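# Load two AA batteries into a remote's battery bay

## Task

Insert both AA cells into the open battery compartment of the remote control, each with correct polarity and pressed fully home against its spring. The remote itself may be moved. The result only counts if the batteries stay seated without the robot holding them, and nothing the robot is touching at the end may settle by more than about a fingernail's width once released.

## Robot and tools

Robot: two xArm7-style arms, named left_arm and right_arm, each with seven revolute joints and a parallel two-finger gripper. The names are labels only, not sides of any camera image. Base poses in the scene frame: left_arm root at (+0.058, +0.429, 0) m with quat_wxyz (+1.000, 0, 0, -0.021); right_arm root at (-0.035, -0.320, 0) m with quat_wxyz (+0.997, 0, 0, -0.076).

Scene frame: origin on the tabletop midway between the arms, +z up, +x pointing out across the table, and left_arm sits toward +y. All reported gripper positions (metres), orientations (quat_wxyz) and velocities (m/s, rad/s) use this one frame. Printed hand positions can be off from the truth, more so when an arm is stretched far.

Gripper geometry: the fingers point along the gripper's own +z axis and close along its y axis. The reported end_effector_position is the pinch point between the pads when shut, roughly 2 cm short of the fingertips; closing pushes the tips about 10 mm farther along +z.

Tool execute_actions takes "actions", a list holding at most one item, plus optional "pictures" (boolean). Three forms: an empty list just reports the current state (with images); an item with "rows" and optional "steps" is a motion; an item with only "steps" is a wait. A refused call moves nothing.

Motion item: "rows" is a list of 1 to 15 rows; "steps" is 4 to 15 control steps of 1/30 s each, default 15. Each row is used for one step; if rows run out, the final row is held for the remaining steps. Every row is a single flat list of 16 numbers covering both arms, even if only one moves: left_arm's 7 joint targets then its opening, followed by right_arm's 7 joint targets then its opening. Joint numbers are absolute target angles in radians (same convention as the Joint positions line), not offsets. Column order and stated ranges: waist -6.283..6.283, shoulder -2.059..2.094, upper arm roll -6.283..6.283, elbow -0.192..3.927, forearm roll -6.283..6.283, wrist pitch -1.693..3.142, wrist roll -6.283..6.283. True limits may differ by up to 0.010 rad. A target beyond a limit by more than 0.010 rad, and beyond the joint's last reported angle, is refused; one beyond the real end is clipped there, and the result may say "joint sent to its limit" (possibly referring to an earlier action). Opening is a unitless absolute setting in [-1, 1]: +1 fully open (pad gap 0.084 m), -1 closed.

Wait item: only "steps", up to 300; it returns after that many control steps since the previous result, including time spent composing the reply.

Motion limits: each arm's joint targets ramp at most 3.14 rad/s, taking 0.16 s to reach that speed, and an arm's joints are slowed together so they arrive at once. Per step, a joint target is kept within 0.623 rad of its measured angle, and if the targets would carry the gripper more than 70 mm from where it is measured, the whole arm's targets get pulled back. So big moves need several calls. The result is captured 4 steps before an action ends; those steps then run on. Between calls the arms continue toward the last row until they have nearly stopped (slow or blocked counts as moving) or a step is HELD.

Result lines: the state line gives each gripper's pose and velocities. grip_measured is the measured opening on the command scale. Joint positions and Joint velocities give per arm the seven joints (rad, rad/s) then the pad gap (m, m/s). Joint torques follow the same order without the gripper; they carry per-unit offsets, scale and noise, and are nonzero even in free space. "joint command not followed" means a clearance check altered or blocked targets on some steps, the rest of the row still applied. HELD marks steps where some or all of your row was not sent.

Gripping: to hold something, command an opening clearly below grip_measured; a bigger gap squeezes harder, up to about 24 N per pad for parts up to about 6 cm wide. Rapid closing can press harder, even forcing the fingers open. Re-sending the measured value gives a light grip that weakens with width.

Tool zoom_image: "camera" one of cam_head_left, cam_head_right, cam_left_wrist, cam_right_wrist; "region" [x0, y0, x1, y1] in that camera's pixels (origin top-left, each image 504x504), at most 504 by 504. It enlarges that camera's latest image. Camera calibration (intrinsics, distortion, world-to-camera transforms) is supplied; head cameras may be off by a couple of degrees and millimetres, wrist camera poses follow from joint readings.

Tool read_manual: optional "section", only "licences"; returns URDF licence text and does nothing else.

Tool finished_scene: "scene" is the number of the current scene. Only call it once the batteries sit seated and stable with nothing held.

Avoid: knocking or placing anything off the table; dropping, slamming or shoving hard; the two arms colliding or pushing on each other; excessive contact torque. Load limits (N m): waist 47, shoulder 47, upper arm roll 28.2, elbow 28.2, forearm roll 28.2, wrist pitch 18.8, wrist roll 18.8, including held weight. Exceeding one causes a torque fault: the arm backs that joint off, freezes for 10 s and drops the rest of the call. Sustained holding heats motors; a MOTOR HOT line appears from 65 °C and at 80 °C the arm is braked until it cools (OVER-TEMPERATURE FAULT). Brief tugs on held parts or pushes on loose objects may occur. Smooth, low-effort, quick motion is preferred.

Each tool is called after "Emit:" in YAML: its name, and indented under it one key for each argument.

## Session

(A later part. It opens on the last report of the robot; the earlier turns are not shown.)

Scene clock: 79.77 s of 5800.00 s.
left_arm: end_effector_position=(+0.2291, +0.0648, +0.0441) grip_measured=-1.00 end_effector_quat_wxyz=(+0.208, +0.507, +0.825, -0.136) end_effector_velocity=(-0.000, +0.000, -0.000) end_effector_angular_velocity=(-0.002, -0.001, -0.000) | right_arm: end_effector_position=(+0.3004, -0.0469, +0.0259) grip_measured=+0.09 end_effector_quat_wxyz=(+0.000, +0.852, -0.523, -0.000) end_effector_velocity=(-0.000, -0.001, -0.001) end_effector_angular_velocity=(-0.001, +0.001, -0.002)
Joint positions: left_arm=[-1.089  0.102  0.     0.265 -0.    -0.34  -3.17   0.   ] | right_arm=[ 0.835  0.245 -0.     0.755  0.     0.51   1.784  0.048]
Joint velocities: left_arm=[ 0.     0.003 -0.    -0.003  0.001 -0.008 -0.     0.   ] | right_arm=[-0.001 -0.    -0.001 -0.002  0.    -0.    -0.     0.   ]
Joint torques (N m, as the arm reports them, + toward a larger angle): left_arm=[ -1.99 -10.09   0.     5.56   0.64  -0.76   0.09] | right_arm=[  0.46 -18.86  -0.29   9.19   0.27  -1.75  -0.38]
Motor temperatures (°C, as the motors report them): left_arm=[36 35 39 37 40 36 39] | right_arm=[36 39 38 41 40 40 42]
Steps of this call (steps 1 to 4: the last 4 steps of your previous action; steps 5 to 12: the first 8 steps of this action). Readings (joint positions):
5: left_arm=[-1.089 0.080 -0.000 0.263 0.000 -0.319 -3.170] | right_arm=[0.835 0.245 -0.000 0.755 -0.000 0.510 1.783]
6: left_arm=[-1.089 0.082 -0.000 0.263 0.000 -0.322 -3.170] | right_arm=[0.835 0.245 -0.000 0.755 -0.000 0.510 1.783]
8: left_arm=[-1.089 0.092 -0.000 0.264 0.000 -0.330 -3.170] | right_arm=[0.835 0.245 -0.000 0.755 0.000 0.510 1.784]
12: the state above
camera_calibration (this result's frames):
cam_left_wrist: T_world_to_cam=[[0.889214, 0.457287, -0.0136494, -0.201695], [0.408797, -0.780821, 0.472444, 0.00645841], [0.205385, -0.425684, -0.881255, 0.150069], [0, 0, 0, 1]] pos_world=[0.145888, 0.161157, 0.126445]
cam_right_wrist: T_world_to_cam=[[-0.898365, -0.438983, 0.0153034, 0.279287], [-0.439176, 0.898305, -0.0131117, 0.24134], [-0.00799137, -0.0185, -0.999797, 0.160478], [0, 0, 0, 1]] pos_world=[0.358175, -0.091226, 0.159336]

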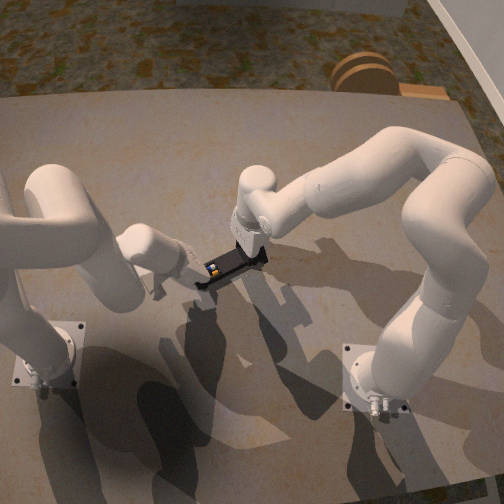

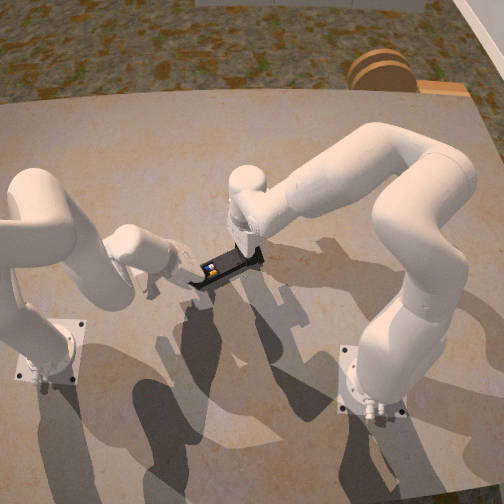

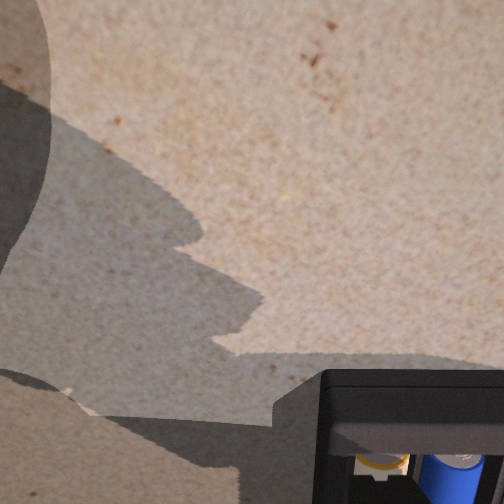

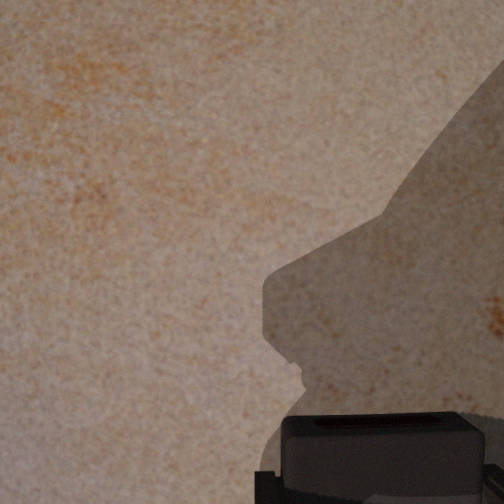

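Emit:
execute_actions:
  actions:
    - {"rows":[[-1.089,0.08,0,0.2614,0,-0.3186,-3.170,-1,0.8355,0.245,0,0.7553,0,0.5103,1.7835,-0.5],[-1.089,0.065,0,0.26,0,-0.305,-3.170,-0.9,0.8355,0.245,0,0.7553,0,0.5103,1.7835,-0.5],[-1.08,0.065,0,0.26,0,-0.305,-3.161,-0.74,0.8355,0.245,0,0.7553,0,0.5103,1.7835,-0.5],[-1.068,0.065,0,0.26,0,-0.305,-3.149,-0.74,0.8355,0.245,0,0.7553,0,0.5103,1.7835,-0.5],[-1.068,0.065,0,0.26,0,-0.305,-3.149,-0.74,0.8355,0.245,0,0.7553,0,0.5103,1.7835,-0.5],[-1.068,0.065,0,0.26,0,-0.305,-3.149,-0.74,0.8355,0.245,0,0.7553,0,0.5103,1.7835,-0.5],[-1.068,0.065,0,0.26,0,-0.305,-3.149,-0.74,0.8355,0.245,0,0.7553,0,0.5103,1.7835,-0.5],[-1.068,0.075,0,0.261,0,-0.314,-3.149,-0.74,0.8355,0.245,0,0.7553,0,0.5103,1.7835,-0.5],[-1.068,0.085,0,0.262,0,-0.323,-3.149,-0.74,0.8355,0.245,0,0.7553,0,0.5103,1.7835,-0.5],[-1.068,0.093,0,0.263,0,-0.330,-3.149,-0.74,0.8355,0.245,0,0.7553,0,0.5103,1.7835,-0.5],[-1.068,0.100,0,0.2636,0,-0.3365,-3.149,-0.74,0.8355,0.245,0,0.7553,0,0.5103,1.7835,-0.5],[-1.068,0.106,0,0.2643,0,-0.342,-3.149,-0.74,0.8355,0.245,0,0.7553,0,0.5103,1.7835,-0.5]],"steps":15}

Emit:
execute_actions:
  actions:
    - {"rows":[[-1.068,0.110,0,0.2648,0,-0.345,-3.149,-0.74,0.8355,0.245,0,0.7553,0,0.5103,1.7835,-0.5],[-1.068,0.1136,0,0.2652,0,-0.3484,-3.149,-0.74,0.8355,0.245,0,0.7553,0,0.5103,1.7835,-0.5]],"steps":10}
  pictures: true

Scene clock: 80.87 s of 5800.00 s.
left_arm: end_effector_position=(+0.2357, +0.0699, +0.0460) grip_measured=-0.76 end_effector_quat_wxyz=(+0.209, +0.508, +0.826, -0.131) end_effector_velocity=(-0.003, +0.000, -0.053) end_effector_angular_velocity=(+0.010, +0.005, -0.008) | right_arm: end_effector_position=(+0.3005, -0.0467, +0.0261) grip_measured=+0.09 end_effector_quat_wxyz=(-0.000, +0.852, -0.523, +0.000) end_effector_velocity=(-0.001, -0.001, -0.001) end_effector_angular_velocity=(-0.002, +0.002, +0.002)
Joint positions: left_arm=[-1.068  0.086 -0.     0.261  0.    -0.322 -3.149  0.011] | right_arm=[ 0.835  0.245 -0.     0.755  0.     0.51   1.784  0.048]
Joint velocities: left_arm=[-0.003  0.255 -0.004  0.029  0.    -0.215  0.001 -0.   ] | right_arm=[ 0.     0.001 -0.    -0.002 -0.001  0.    -0.001 -0.   ]
Joint torques (N m, as the arm reports them, + toward a larger angle): left_arm=[ -1.76 -11.51   0.58   6.33   0.55  -1.41   0.09] | right_arm=[  0.47 -18.77  -0.5    9.13   0.38  -1.85  -0.36]
Motor temperatures (°C, as the motors report them): left_arm=[36 35 39 36 40 36 39] | right_arm=[36 39 38 41 40 40 42]
Steps of this call (steps 1 to 4: the last 4 steps of your previous action; steps 5 to 15: the robot went on to your last target; steps 16 to 22: nothing new was sent; steps 23 to 33: the first 11 steps of this action). Readings (joint positions):
23: left_arm=[-1.089 0.103 0.000 0.265 -0.000 -0.339 -3.170] | right_arm=[0.835 0.245 -0.000 0.755 -0.000 0.510 1.783]
24: left_arm=[-1.089 0.097 0.000 0.264 -0.000 -0.332 -3.170] | right_arm=[0.835 0.245 0.000 0.755 -0.000 0.510 1.783]
26: left_arm=[-1.086 0.074 -0.000 0.258 0.000 -0.310 -3.166] | right_arm=[0.836 0.245 0.001 0.755 -0.000 0.511 1.783]
30: left_arm=[-1.068 0.067 0.001 0.258 -0.000 -0.304 -3.150] | right_arm=[0.836 0.245 0.000 0.756 -0.000 0.510 1.783]
33: the state above

Scene clock: 81.20 s of 5800.00 s.
left_arm: end_effector_position=(+0.2364, +0.0670, +0.0434) grip_measured=-0.76 end_effector_quat_wxyz=(+0.213, +0.508, +0.824, -0.133) end_effector_velocity=(-0.001, +0.002, -0.002) end_effector_angular_velocity=(+0.004, +0.001, -0.001) | right_arm: end_effector_position=(+0.3005, -0.0471, +0.0258) grip_measured=+0.09 end_effector_quat_wxyz=(+0.000, +0.852, -0.523, -0.000) end_effector_velocity=(-0.000, +0.000, -0.000) end_effector_angular_velocity=(-0.000, -0.000, +0.000)
Joint positions: left_arm=[-1.069  0.111 -0.001  0.267  0.    -0.351 -3.149  0.01 ] | right_arm=[ 0.835  0.245 -0.     0.755  0.     0.51   1.784  0.048]
Joint velocities: left_arm=[-0.001  0.004  0.001 -0.003  0.001 -0.003  0.    -0.   ] | right_arm=[-0.     0.001  0.     0.    -0.001 -0.     0.001 -0.   ]
Joint torques (N m, as the arm reports them, + toward a larger angle): left_arm=[ 0.82 -4.95  2.    3.16  0.12  1.21  0.14] | right_arm=[  1.4  -19.6    0.38   9.35   0.22  -1.7   -0.5 ]
Motor temperatures (°C, as the motors report them): left_arm=[36 35 39 36 40 36 39] | right_arm=[36 39 38 41 40 40 42]
Steps of this call (steps 1 to 4: the last 4 steps of your previous action; steps 5 to 10: the first 6 steps of this action). Readings (joint positions):
5: left_arm=[-1.069 0.104 -0.001 0.266 0.000 -0.344 -3.149] | right_arm=[0.835 0.245 -0.000 0.755 0.000 0.510 1.784]
6: left_arm=[-1.069 0.106 -0.001 0.266 0.000 -0.346 -3.149] | right_arm=[0.835 0.245 -0.000 0.755 0.000 0.510 1.784]
8: left_arm=[-1.069 0.110 -0.001 0.267 0.000 -0.350 -3.149] | right_arm=[0.835 0.245 -0.000 0.755 0.000 0.510 1.784]
10: the state above
camera_calibration (this result's frames):
cam_left_wrist: T_world_to_cam=[[0.889213, 0.457478, -0.00369947, -0.209647], [0.403719, -0.780864, 0.476721, 0.00648164], [0.215201, -0.4254, -0.879047, 0.146481], [0, 0, 0, 1]] pos_world=[0.152281, 0.163283, 0.124898]
cam_right_wrist: T_world_to_cam=[[-0.898609, -0.43848, 0.0153995, 0.279404], [-0.438676, 0.898548, -0.0131995, 0.241423], [-0.00804945, -0.0186166, -0.999794, 0.160395], [0, 0, 0, 1]] pos_world=[0.358273, -0.0914306, 0.159246]

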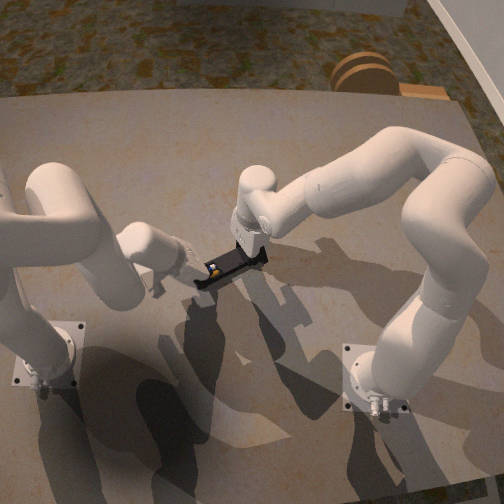

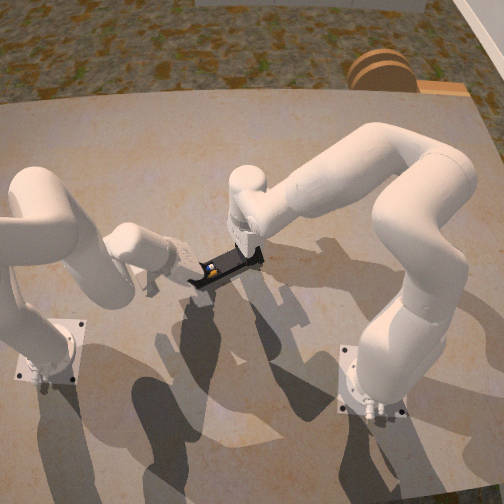

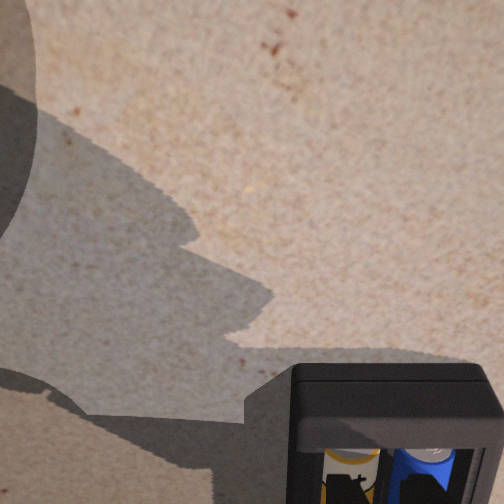

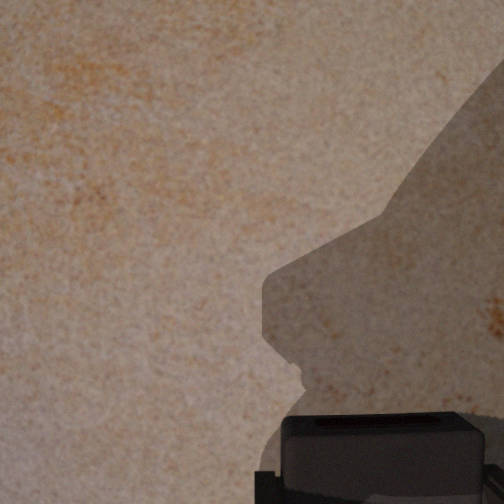

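Emit:
execute_actions:
  actions:
    - {"rows":[[-1.068,0.095,0,0.263,0,-0.33,-3.149,-0.74,0.8355,0.245,0,0.7553,0,0.5103,1.7835,-0.5],[-1.068,0.075,0,0.27,0,-0.305,-3.149,-0.74,0.8355,0.245,0,0.7553,0,0.5103,1.7835,-0.5],[-1.068,0.075,0,0.30,0,-0.275,-3.149,-0.74,0.8355,0.245,0,0.7553,0,0.5103,1.7835,-0.5],[-1.068,0.095,0,0.34,0,-0.255,-3.149,-0.74,0.8355,0.245,0,0.7553,0,0.5103,1.7835,-0.5],[-1.068,0.115,0,0.375,0,-0.24,-3.149,-0.74,0.8355,0.245,0,0.7553,0,0.5103,1.7835,-0.5],[-1.068,0.127,0,0.383,0,-0.244,-3.149,-0.74,0.8355,0.245,0,0.7553,0,0.5103,1.7835,-0.5],[-1.068,0.127,0,0.383,0,-0.244,-3.149,-0.74,0.8355,0.245,0,0.7553,0,0.5103,1.7835,-0.5],[-1.068,0.127,0,0.383,0,-0.244,-3.149,-0.74,0.8355,0.245,0,0.7553,0,0.5103,1.7835,-0.5],[-1.068,0.127,0,0.383,0,-0.244,-3.149,-0.74,0.8355,0.245,0,0.7553,0,0.5103,1.7835,-0.5],[-1.068,0.137,0,0.384,0,-0.253,-3.149,-0.74,0.8355,0.245,0,0.7553,0,0.5103,1.7835,-0.5],[-1.068,0.147,0,0.385,0,-0.262,-3.149,-0.74,0.8355,0.245,0,0.7553,0,0.5103,1.7835,-0.5],[-1.068,0.156,0,0.3856,0,-0.2704,-3.149,-0.74,0.8355,0.245,0,0.7553,0,0.5103,1.7835,-0.5]],"steps":15}

Emit:
execute_actions:
  actions:
    - {"rows":[[-1.068,0.162,0,0.386,0,-0.276,-3.149,-0.74,0.8355,0.245,0,0.7553,0,0.5103,1.7835,-0.5],[-1.068,0.168,0,0.3865,0,-0.2815,-3.149,-0.74,0.8355,0.245,0,0.7553,0,0.5103,1.7835,-0.5],[-1.068,0.173,0,0.387,0,-0.286,-3.149,-0.74,0.8355,0.245,0,0.7553,0,0.5103,1.7835,-0.5],[-1.068,0.178,0,0.3875,0,-0.2905,-3.149,-0.74,0.8355,0.245,0,0.7553,0,0.5103,1.7835,-0.5],[-1.068,0.182,0,0.388,0,-0.294,-3.149,-0.74,0.8355,0.245,0,0.7553,0,0.5103,1.7835,-0.5]],"steps":13}
  pictures: true

Scene clock: 82.20 s of 5800.00 s.
left_arm: end_effector_position=(+0.2526, +0.0388, +0.0511) grip_measured=-0.76 end_effector_quat_wxyz=(+0.207, +0.507, +0.827, -0.129) end_effector_velocity=(-0.007, -0.009, -0.031) end_effector_angular_velocity=(-0.025, -0.011, -0.024) | right_arm: end_effector_position=(+0.3002, -0.0463, +0.0262) grip_measured=+0.09 end_effector_quat_wxyz=(-0.000, +0.853, -0.522, +0.000) end_effector_velocity=(+0.001, -0.003, -0.001) end_effector_angular_velocity=(-0.003, +0.001, -0.005)
Joint positions: left_arm=[-1.067  0.135  0.002  0.381 -0.    -0.246 -3.149  0.011] | right_arm=[ 0.836  0.245  0.001  0.755 -0.     0.51   1.783  0.048]
Joint velocities: left_arm=[-0.007  0.154 -0.015  0.014  0.003 -0.168 -0.001 -0.   ] | right_arm=[-0.002  0.002 -0.004 -0.    -0.001  0.     0.     0.   ]
Joint torques (N m, as the arm reports them, + toward a larger angle): left_arm=[-1.66 -9.94  0.21  6.66  0.51 -1.5   0.14] | right_arm=[  0.18 -18.75  -0.64   9.09   0.35  -1.84  -0.36]
Motor temperatures (°C, as the motors report them): left_arm=[36 35 39 36 40 36 39] | right_arm=[36 39 38 41 40 40 42]
Steps of this call (steps 1 to 4: the last 4 steps of your previous action; steps 5 to 15: the robot went on to your last target; steps 16 to 19: nothing new was sent; steps 20 to 30: the first 11 steps of this action). Readings (joint positions):
20: left_arm=[-1.068 0.112 -0.001 0.266 0.000 -0.352 -3.149] | right_arm=[0.835 0.245 -0.000 0.755 -0.000 0.510 1.784]
21: left_arm=[-1.068 0.107 -0.000 0.266 0.000 -0.345 -3.149] | right_arm=[0.835 0.245 -0.000 0.755 -0.000 0.510 1.783]
23: left_arm=[-1.067 0.088 0.002 0.271 -0.001 -0.306 -3.149] | right_arm=[0.836 0.244 0.001 0.756 -0.000 0.510 1.783]
27: left_arm=[-1.066 0.123 0.003 0.368 -0.001 -0.244 -3.149] | right_arm=[0.836 0.244 0.001 0.755 -0.000 0.510 1.783]
30: the state above

Scene clock: 82.63 s of 5800.00 s.
left_arm: end_effector_position=(+0.2531, +0.0344, +0.0443) grip_measured=-0.76 end_effector_quat_wxyz=(+0.213, +0.507, +0.824, -0.133) end_effector_velocity=(-0.000, +0.002, -0.002) end_effector_angular_velocity=(+0.002, +0.001, +0.001) | right_arm: end_effector_position=(+0.3004, -0.0473, +0.0257) grip_measured=+0.09 end_effector_quat_wxyz=(+0.000, +0.852, -0.523, -0.000) end_effector_velocity=(+0.000, +0.000, +0.000) end_effector_angular_velocity=(+0.000, -0.000, +0.001)
Joint positions: left_arm=[-1.068  0.179 -0.001  0.39   0.    -0.296 -3.149  0.011] | right_arm=[ 0.835  0.245 -0.001  0.755 -0.     0.51   1.784  0.048]
Joint velocities: left_arm=[ 0.001  0.004  0.001 -0.003  0.001 -0.005 -0.001 -0.   ] | right_arm=[ 0. -0.  0.  0. -0.  0.  0. -0.]
Joint torques (N m, as the arm reports them, + toward a larger angle): left_arm=[-0.87 -8.85  1.09  4.59  0.54  0.26  0.05] | right_arm=[  1.2  -19.69   0.4    9.71   0.39  -1.77  -0.45]
Motor temperatures (°C, as the motors report them): left_arm=[36 35 39 36 40 36 39] | right_arm=[36 39 38 41 40 40 42]
Steps of this call (steps 1 to 4: the last 4 steps of your previous action; steps 5 to 13: the first 9 steps of this action). Readings (joint positions):
5: left_arm=[-1.068 0.158 0.000 0.383 -0.000 -0.269 -3.149] | right_arm=[0.836 0.245 0.000 0.755 0.000 0.510 1.783]
6: left_arm=[-1.068 0.160 0.000 0.384 -0.000 -0.273 -3.149] | right_arm=[0.836 0.245 0.000 0.755 0.000 0.510 1.783]
8: left_arm=[-1.068 0.168 0.000 0.386 -0.000 -0.282 -3.149] | right_arm=[0.836 0.245 0.000 0.755 0.000 0.510 1.783]
12: left_arm=[-1.068 0.179 -0.001 0.390 0.000 -0.296 -3.149] | right_arm=[0.835 0.245 -0.001 0.755 -0.000 0.510 1.784]
13: the state above
camera_calibration (this result's frames):
cam_left_wrist: T_world_to_cam=[[0.888693, 0.458488, -0.00366625, -0.20943], [0.404793, -0.780809, 0.475898, -0.0263518], [0.215331, -0.424412, -0.879493, 0.129704], [0, 0, 0, 1]] pos_world=[0.168857, 0.130493, 0.125847]
cam_right_wrist: T_world_to_cam=[[-0.898645, -0.438392, 0.0158168, 0.279251], [-0.438598, 0.898584, -0.0133907, 0.241576], [-0.00834233, -0.0189707, -0.999785, 0.160315], [0, 0, 0, 1]] pos_world=[0.35824, -0.0916132, 0.159098]

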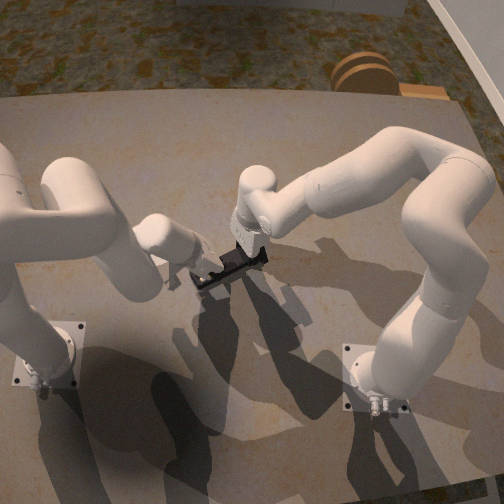

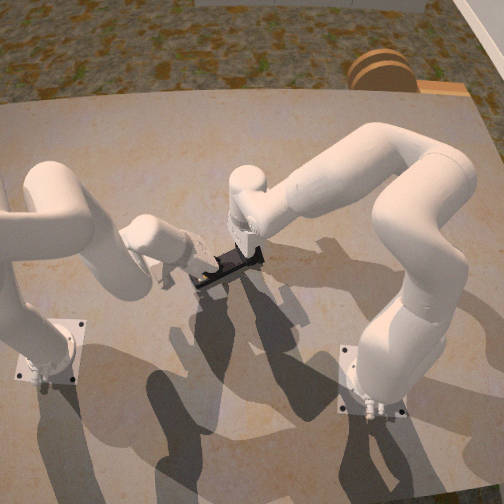

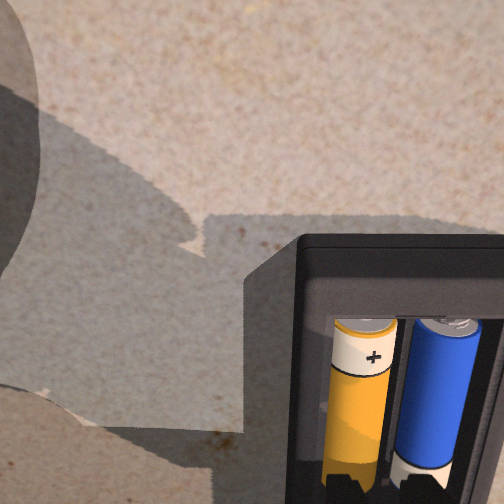

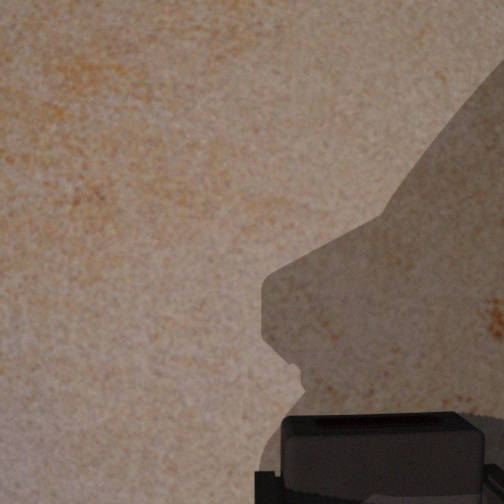

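Emit:
execute_actions:
  actions:
    - {"rows":[[-1.068,0.16,0,0.387,0,-0.275,-3.149,-0.74,0.8355,0.245,0,0.7553,0,0.5103,1.7835,0.09],[-1.068,0.13,0,0.385,0,-0.245,-3.149,-0.74,0.8355,0.245,0,0.7553,0,0.5103,1.7835,0.2],[-1.068,0.08,0,0.39,0,-0.19,-3.149,-0.74,0.8355,0.245,0,0.7553,0,0.5103,1.7835,0.4],[-1.068,0.03,0,0.39,0,-0.12,-3.149,-0.74,0.8355,0.245,0,0.7553,0,0.5103,1.7835,0.6],[-1.0,-0.05,0,0.40,0,-0.05,-3.149,-0.74,0.8355,0.245,0,0.7553,0,0.5103,1.7835,0.6],[-0.9,-0.15,0,0.42,0,0.1,-3.149,-0.74,0.8355,0.245,0,0.7553,0,0.5103,1.7835,0.6],[-0.8,-0.2,0,0.45,0,0.2,-3.149,-0.74,0.8355,0.245,0,0.7553,0,0.5103,1.7835,0.6],[-0.8,-0.2,0,0.45,0,0.2,-3.149,-0.74,0.8355,0.21,0,0.76,0,0.55,1.7835,0.6],[-0.8,-0.2,0,0.45,0,0.2,-3.149,-0.74,0.8355,0.17,0,0.77,0,0.60,1.7835,0.6],[-0.8,-0.2,0,0.45,0,0.2,-3.149,-0.74,0.8355,0.10,0,0.78,0,0.68,1.7835,0.6]],"steps":15}

Emit:
execute_actions:
  actions:
    - {"rows":[[-0.8,-0.2,0,0.45,0,0.2,-3.149,-0.74,0.75,0.0,0,0.78,0,0.78,1.7835,0.6]],"steps":15}
  pictures: true

Scene clock: 85.37 s of 5800.00 s.
left_arm: end_effector_position=(+0.3151, +0.0729, +0.1148) grip_measured=-0.76 end_effector_quat_wxyz=(+0.200, +0.440, +0.869, -0.103) end_effector_velocity=(+0.416, +0.300, +0.266) end_effector_angular_velocity=(+0.111, +0.093, +1.174) | right_arm: end_effector_position=(+0.2975, -0.0483, +0.0460) grip_measured=+0.59 end_effector_quat_wxyz=(+0.006, +0.853, -0.522, -0.002) end_effector_velocity=(+0.004, -0.001, +0.421) end_effector_angular_velocity=(-0.011, +0.011, -0.006)
Joint positions: left_arm=[-0.906 -0.108  0.003  0.421 -0.001  0.075 -3.149  0.011] | right_arm=[0.836 0.19  0.001 0.76  0.    0.584 1.783 0.069]
Joint velocities: left_arm=[ 1.123 -0.89   0.048  0.251 -0.005  1.286  0.001  0.   ] | right_arm=[-0.002 -1.066 -0.005  0.164 -0.001  1.246  0.     0.   ]
Joint torques (N m, as the arm reports them, + toward a larger angle): left_arm=[ -5.29 -12.41  -1.99   9.37   0.76  -1.46   0.03] | right_arm=[  0.08 -29.02  -0.63  14.8    0.38  -3.07  -0.33]
Motor temperatures (°C, as the motors report them): left_arm=[36 35 39 36 40 36 39] | right_arm=[36 39 38 41 40 40 42]
Steps of this call (steps 1 to 4: the last 4 steps of your previous action; steps 5 to 15: the robot went on to your last target; steps 16 to 71: nothing new was sent; steps 72 to 82: the first 11 steps of this action). Readings (joint positions):
72: left_arm=[-1.068 0.182 -0.000 0.388 0.000 -0.298 -3.149] | right_arm=[0.835 0.245 -0.000 0.755 -0.000 0.510 1.783]
73: left_arm=[-1.068 0.176 0.000 0.388 -0.000 -0.290 -3.149] | right_arm=[0.835 0.245 0.000 0.755 0.000 0.510 1.783]
75: left_arm=[-1.067 0.141 0.002 0.379 -0.001 -0.241 -3.149] | right_arm=[0.837 0.243 0.003 0.758 0.000 0.510 1.783]
79: left_arm=[-1.024 -0.018 -0.004 0.391 0.000 -0.056 -3.149] | right_arm=[0.837 0.243 0.002 0.757 0.000 0.511 1.783]
82: the state above

Scene clock: 85.87 s of 5800.00 s.
left_arm: end_effector_position=(+0.3503, +0.1003, +0.1448) grip_measured=-0.76 end_effector_quat_wxyz=(+0.203, +0.396, +0.891, -0.092) end_effector_velocity=(+0.004, +0.001, +0.004) end_effector_angular_velocity=(-0.007, -0.006, +0.006) | right_arm: end_effector_position=(+0.3143, -0.0809, +0.1184) grip_measured=+0.59 end_effector_quat_wxyz=(+0.001, +0.830, -0.558, -0.001) end_effector_velocity=(-0.021, +0.010, -0.015) end_effector_angular_velocity=(-0.024, +0.035, +0.046)
Joint positions: left_arm=[-0.801 -0.199 -0.     0.449  0.     0.2   -3.149  0.011] | right_arm=[0.751 0.001 0.002 0.778 0.    0.78  1.783 0.069]
Joint velocities: left_arm=[ 0.004 -0.007  0.004  0.002 -0.001 -0.     0.002 -0.   ] | right_arm=[ 0.019  0.02   0.027 -0.016  0.001  0.007 -0.     0.   ]
Joint torques (N m, as the arm reports them, + toward a larger angle): left_arm=[ -2.02 -10.5    0.34  10.01   0.72  -1.31   0.04] | right_arm=[ -1.48 -17.04  -2.07  11.31   0.51  -1.88  -0.34]
Motor temperatures (°C, as the motors report them): left_arm=[36 35 40 36 40 36 39] | right_arm=[36 39 38 41 40 40 42]
Steps of this call (steps 1 to 4: the last 4 steps of your previous action; steps 5 to 15: the first 11 steps of this action). Readings (joint positions):
5: left_arm=[-0.798 -0.200 0.005 0.452 -0.001 0.195 -3.149] | right_arm=[0.835 0.094 0.000 0.786 0.000 0.677 1.783]
6: left_arm=[-0.799 -0.200 0.002 0.450 -0.000 0.198 -3.149] | right_arm=[0.829 0.090 0.002 0.782 0.000 0.688 1.783]
8: left_arm=[-0.801 -0.198 -0.001 0.447 0.000 0.200 -3.149] | right_arm=[0.785 0.042 0.007 0.773 -0.000 0.745 1.783]
12: left_arm=[-0.801 -0.198 -0.001 0.449 0.000 0.200 -3.149] | right_arm=[0.747 -0.003 -0.006 0.784 -0.000 0.778 1.784]
15: the state above
camera_calibration (this result's frames):
cam_left_wrist: T_world_to_cam=[[0.735576, 0.677437, -0.00254, -0.294137], [0.614392, -0.665531, 0.423782, -0.139507], [0.285395, -0.313284, -0.905761, 0.193235], [0, 0, 0, 1]] pos_world=[0.246924, 0.166951, 0.233398]
cam_right_wrist: T_world_to_cam=[[-0.931663, -0.362884, 0.01788, 0.291708], [-0.363136, 0.931635, -0.013705, 0.258132], [-0.0116843, -0.0192613, -0.999746, 0.25351], [0, 0, 0, 1]] pos_world=[0.368473, -0.129746, 0.251768]

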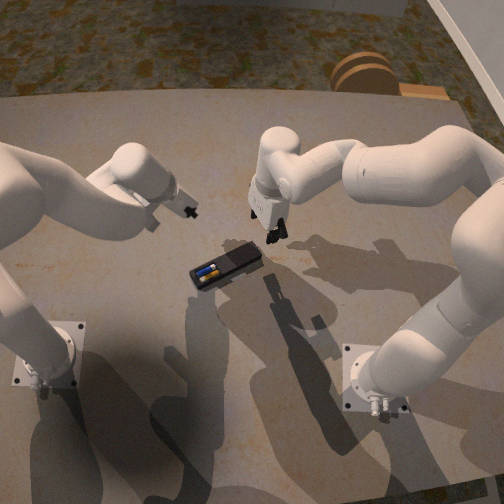

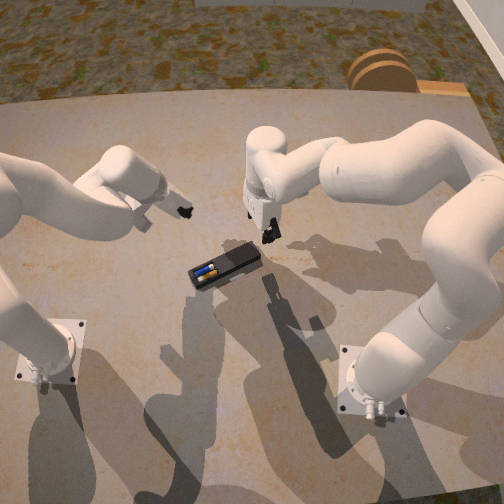

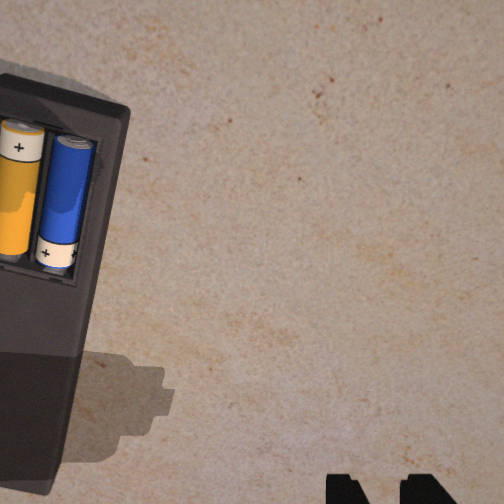

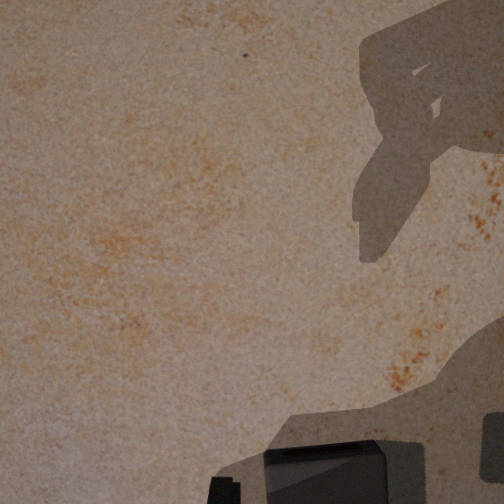

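Both are seated and the arms are clear.

Emit:
finished_scene:
  scene: 1

The scene is finished: the task was done.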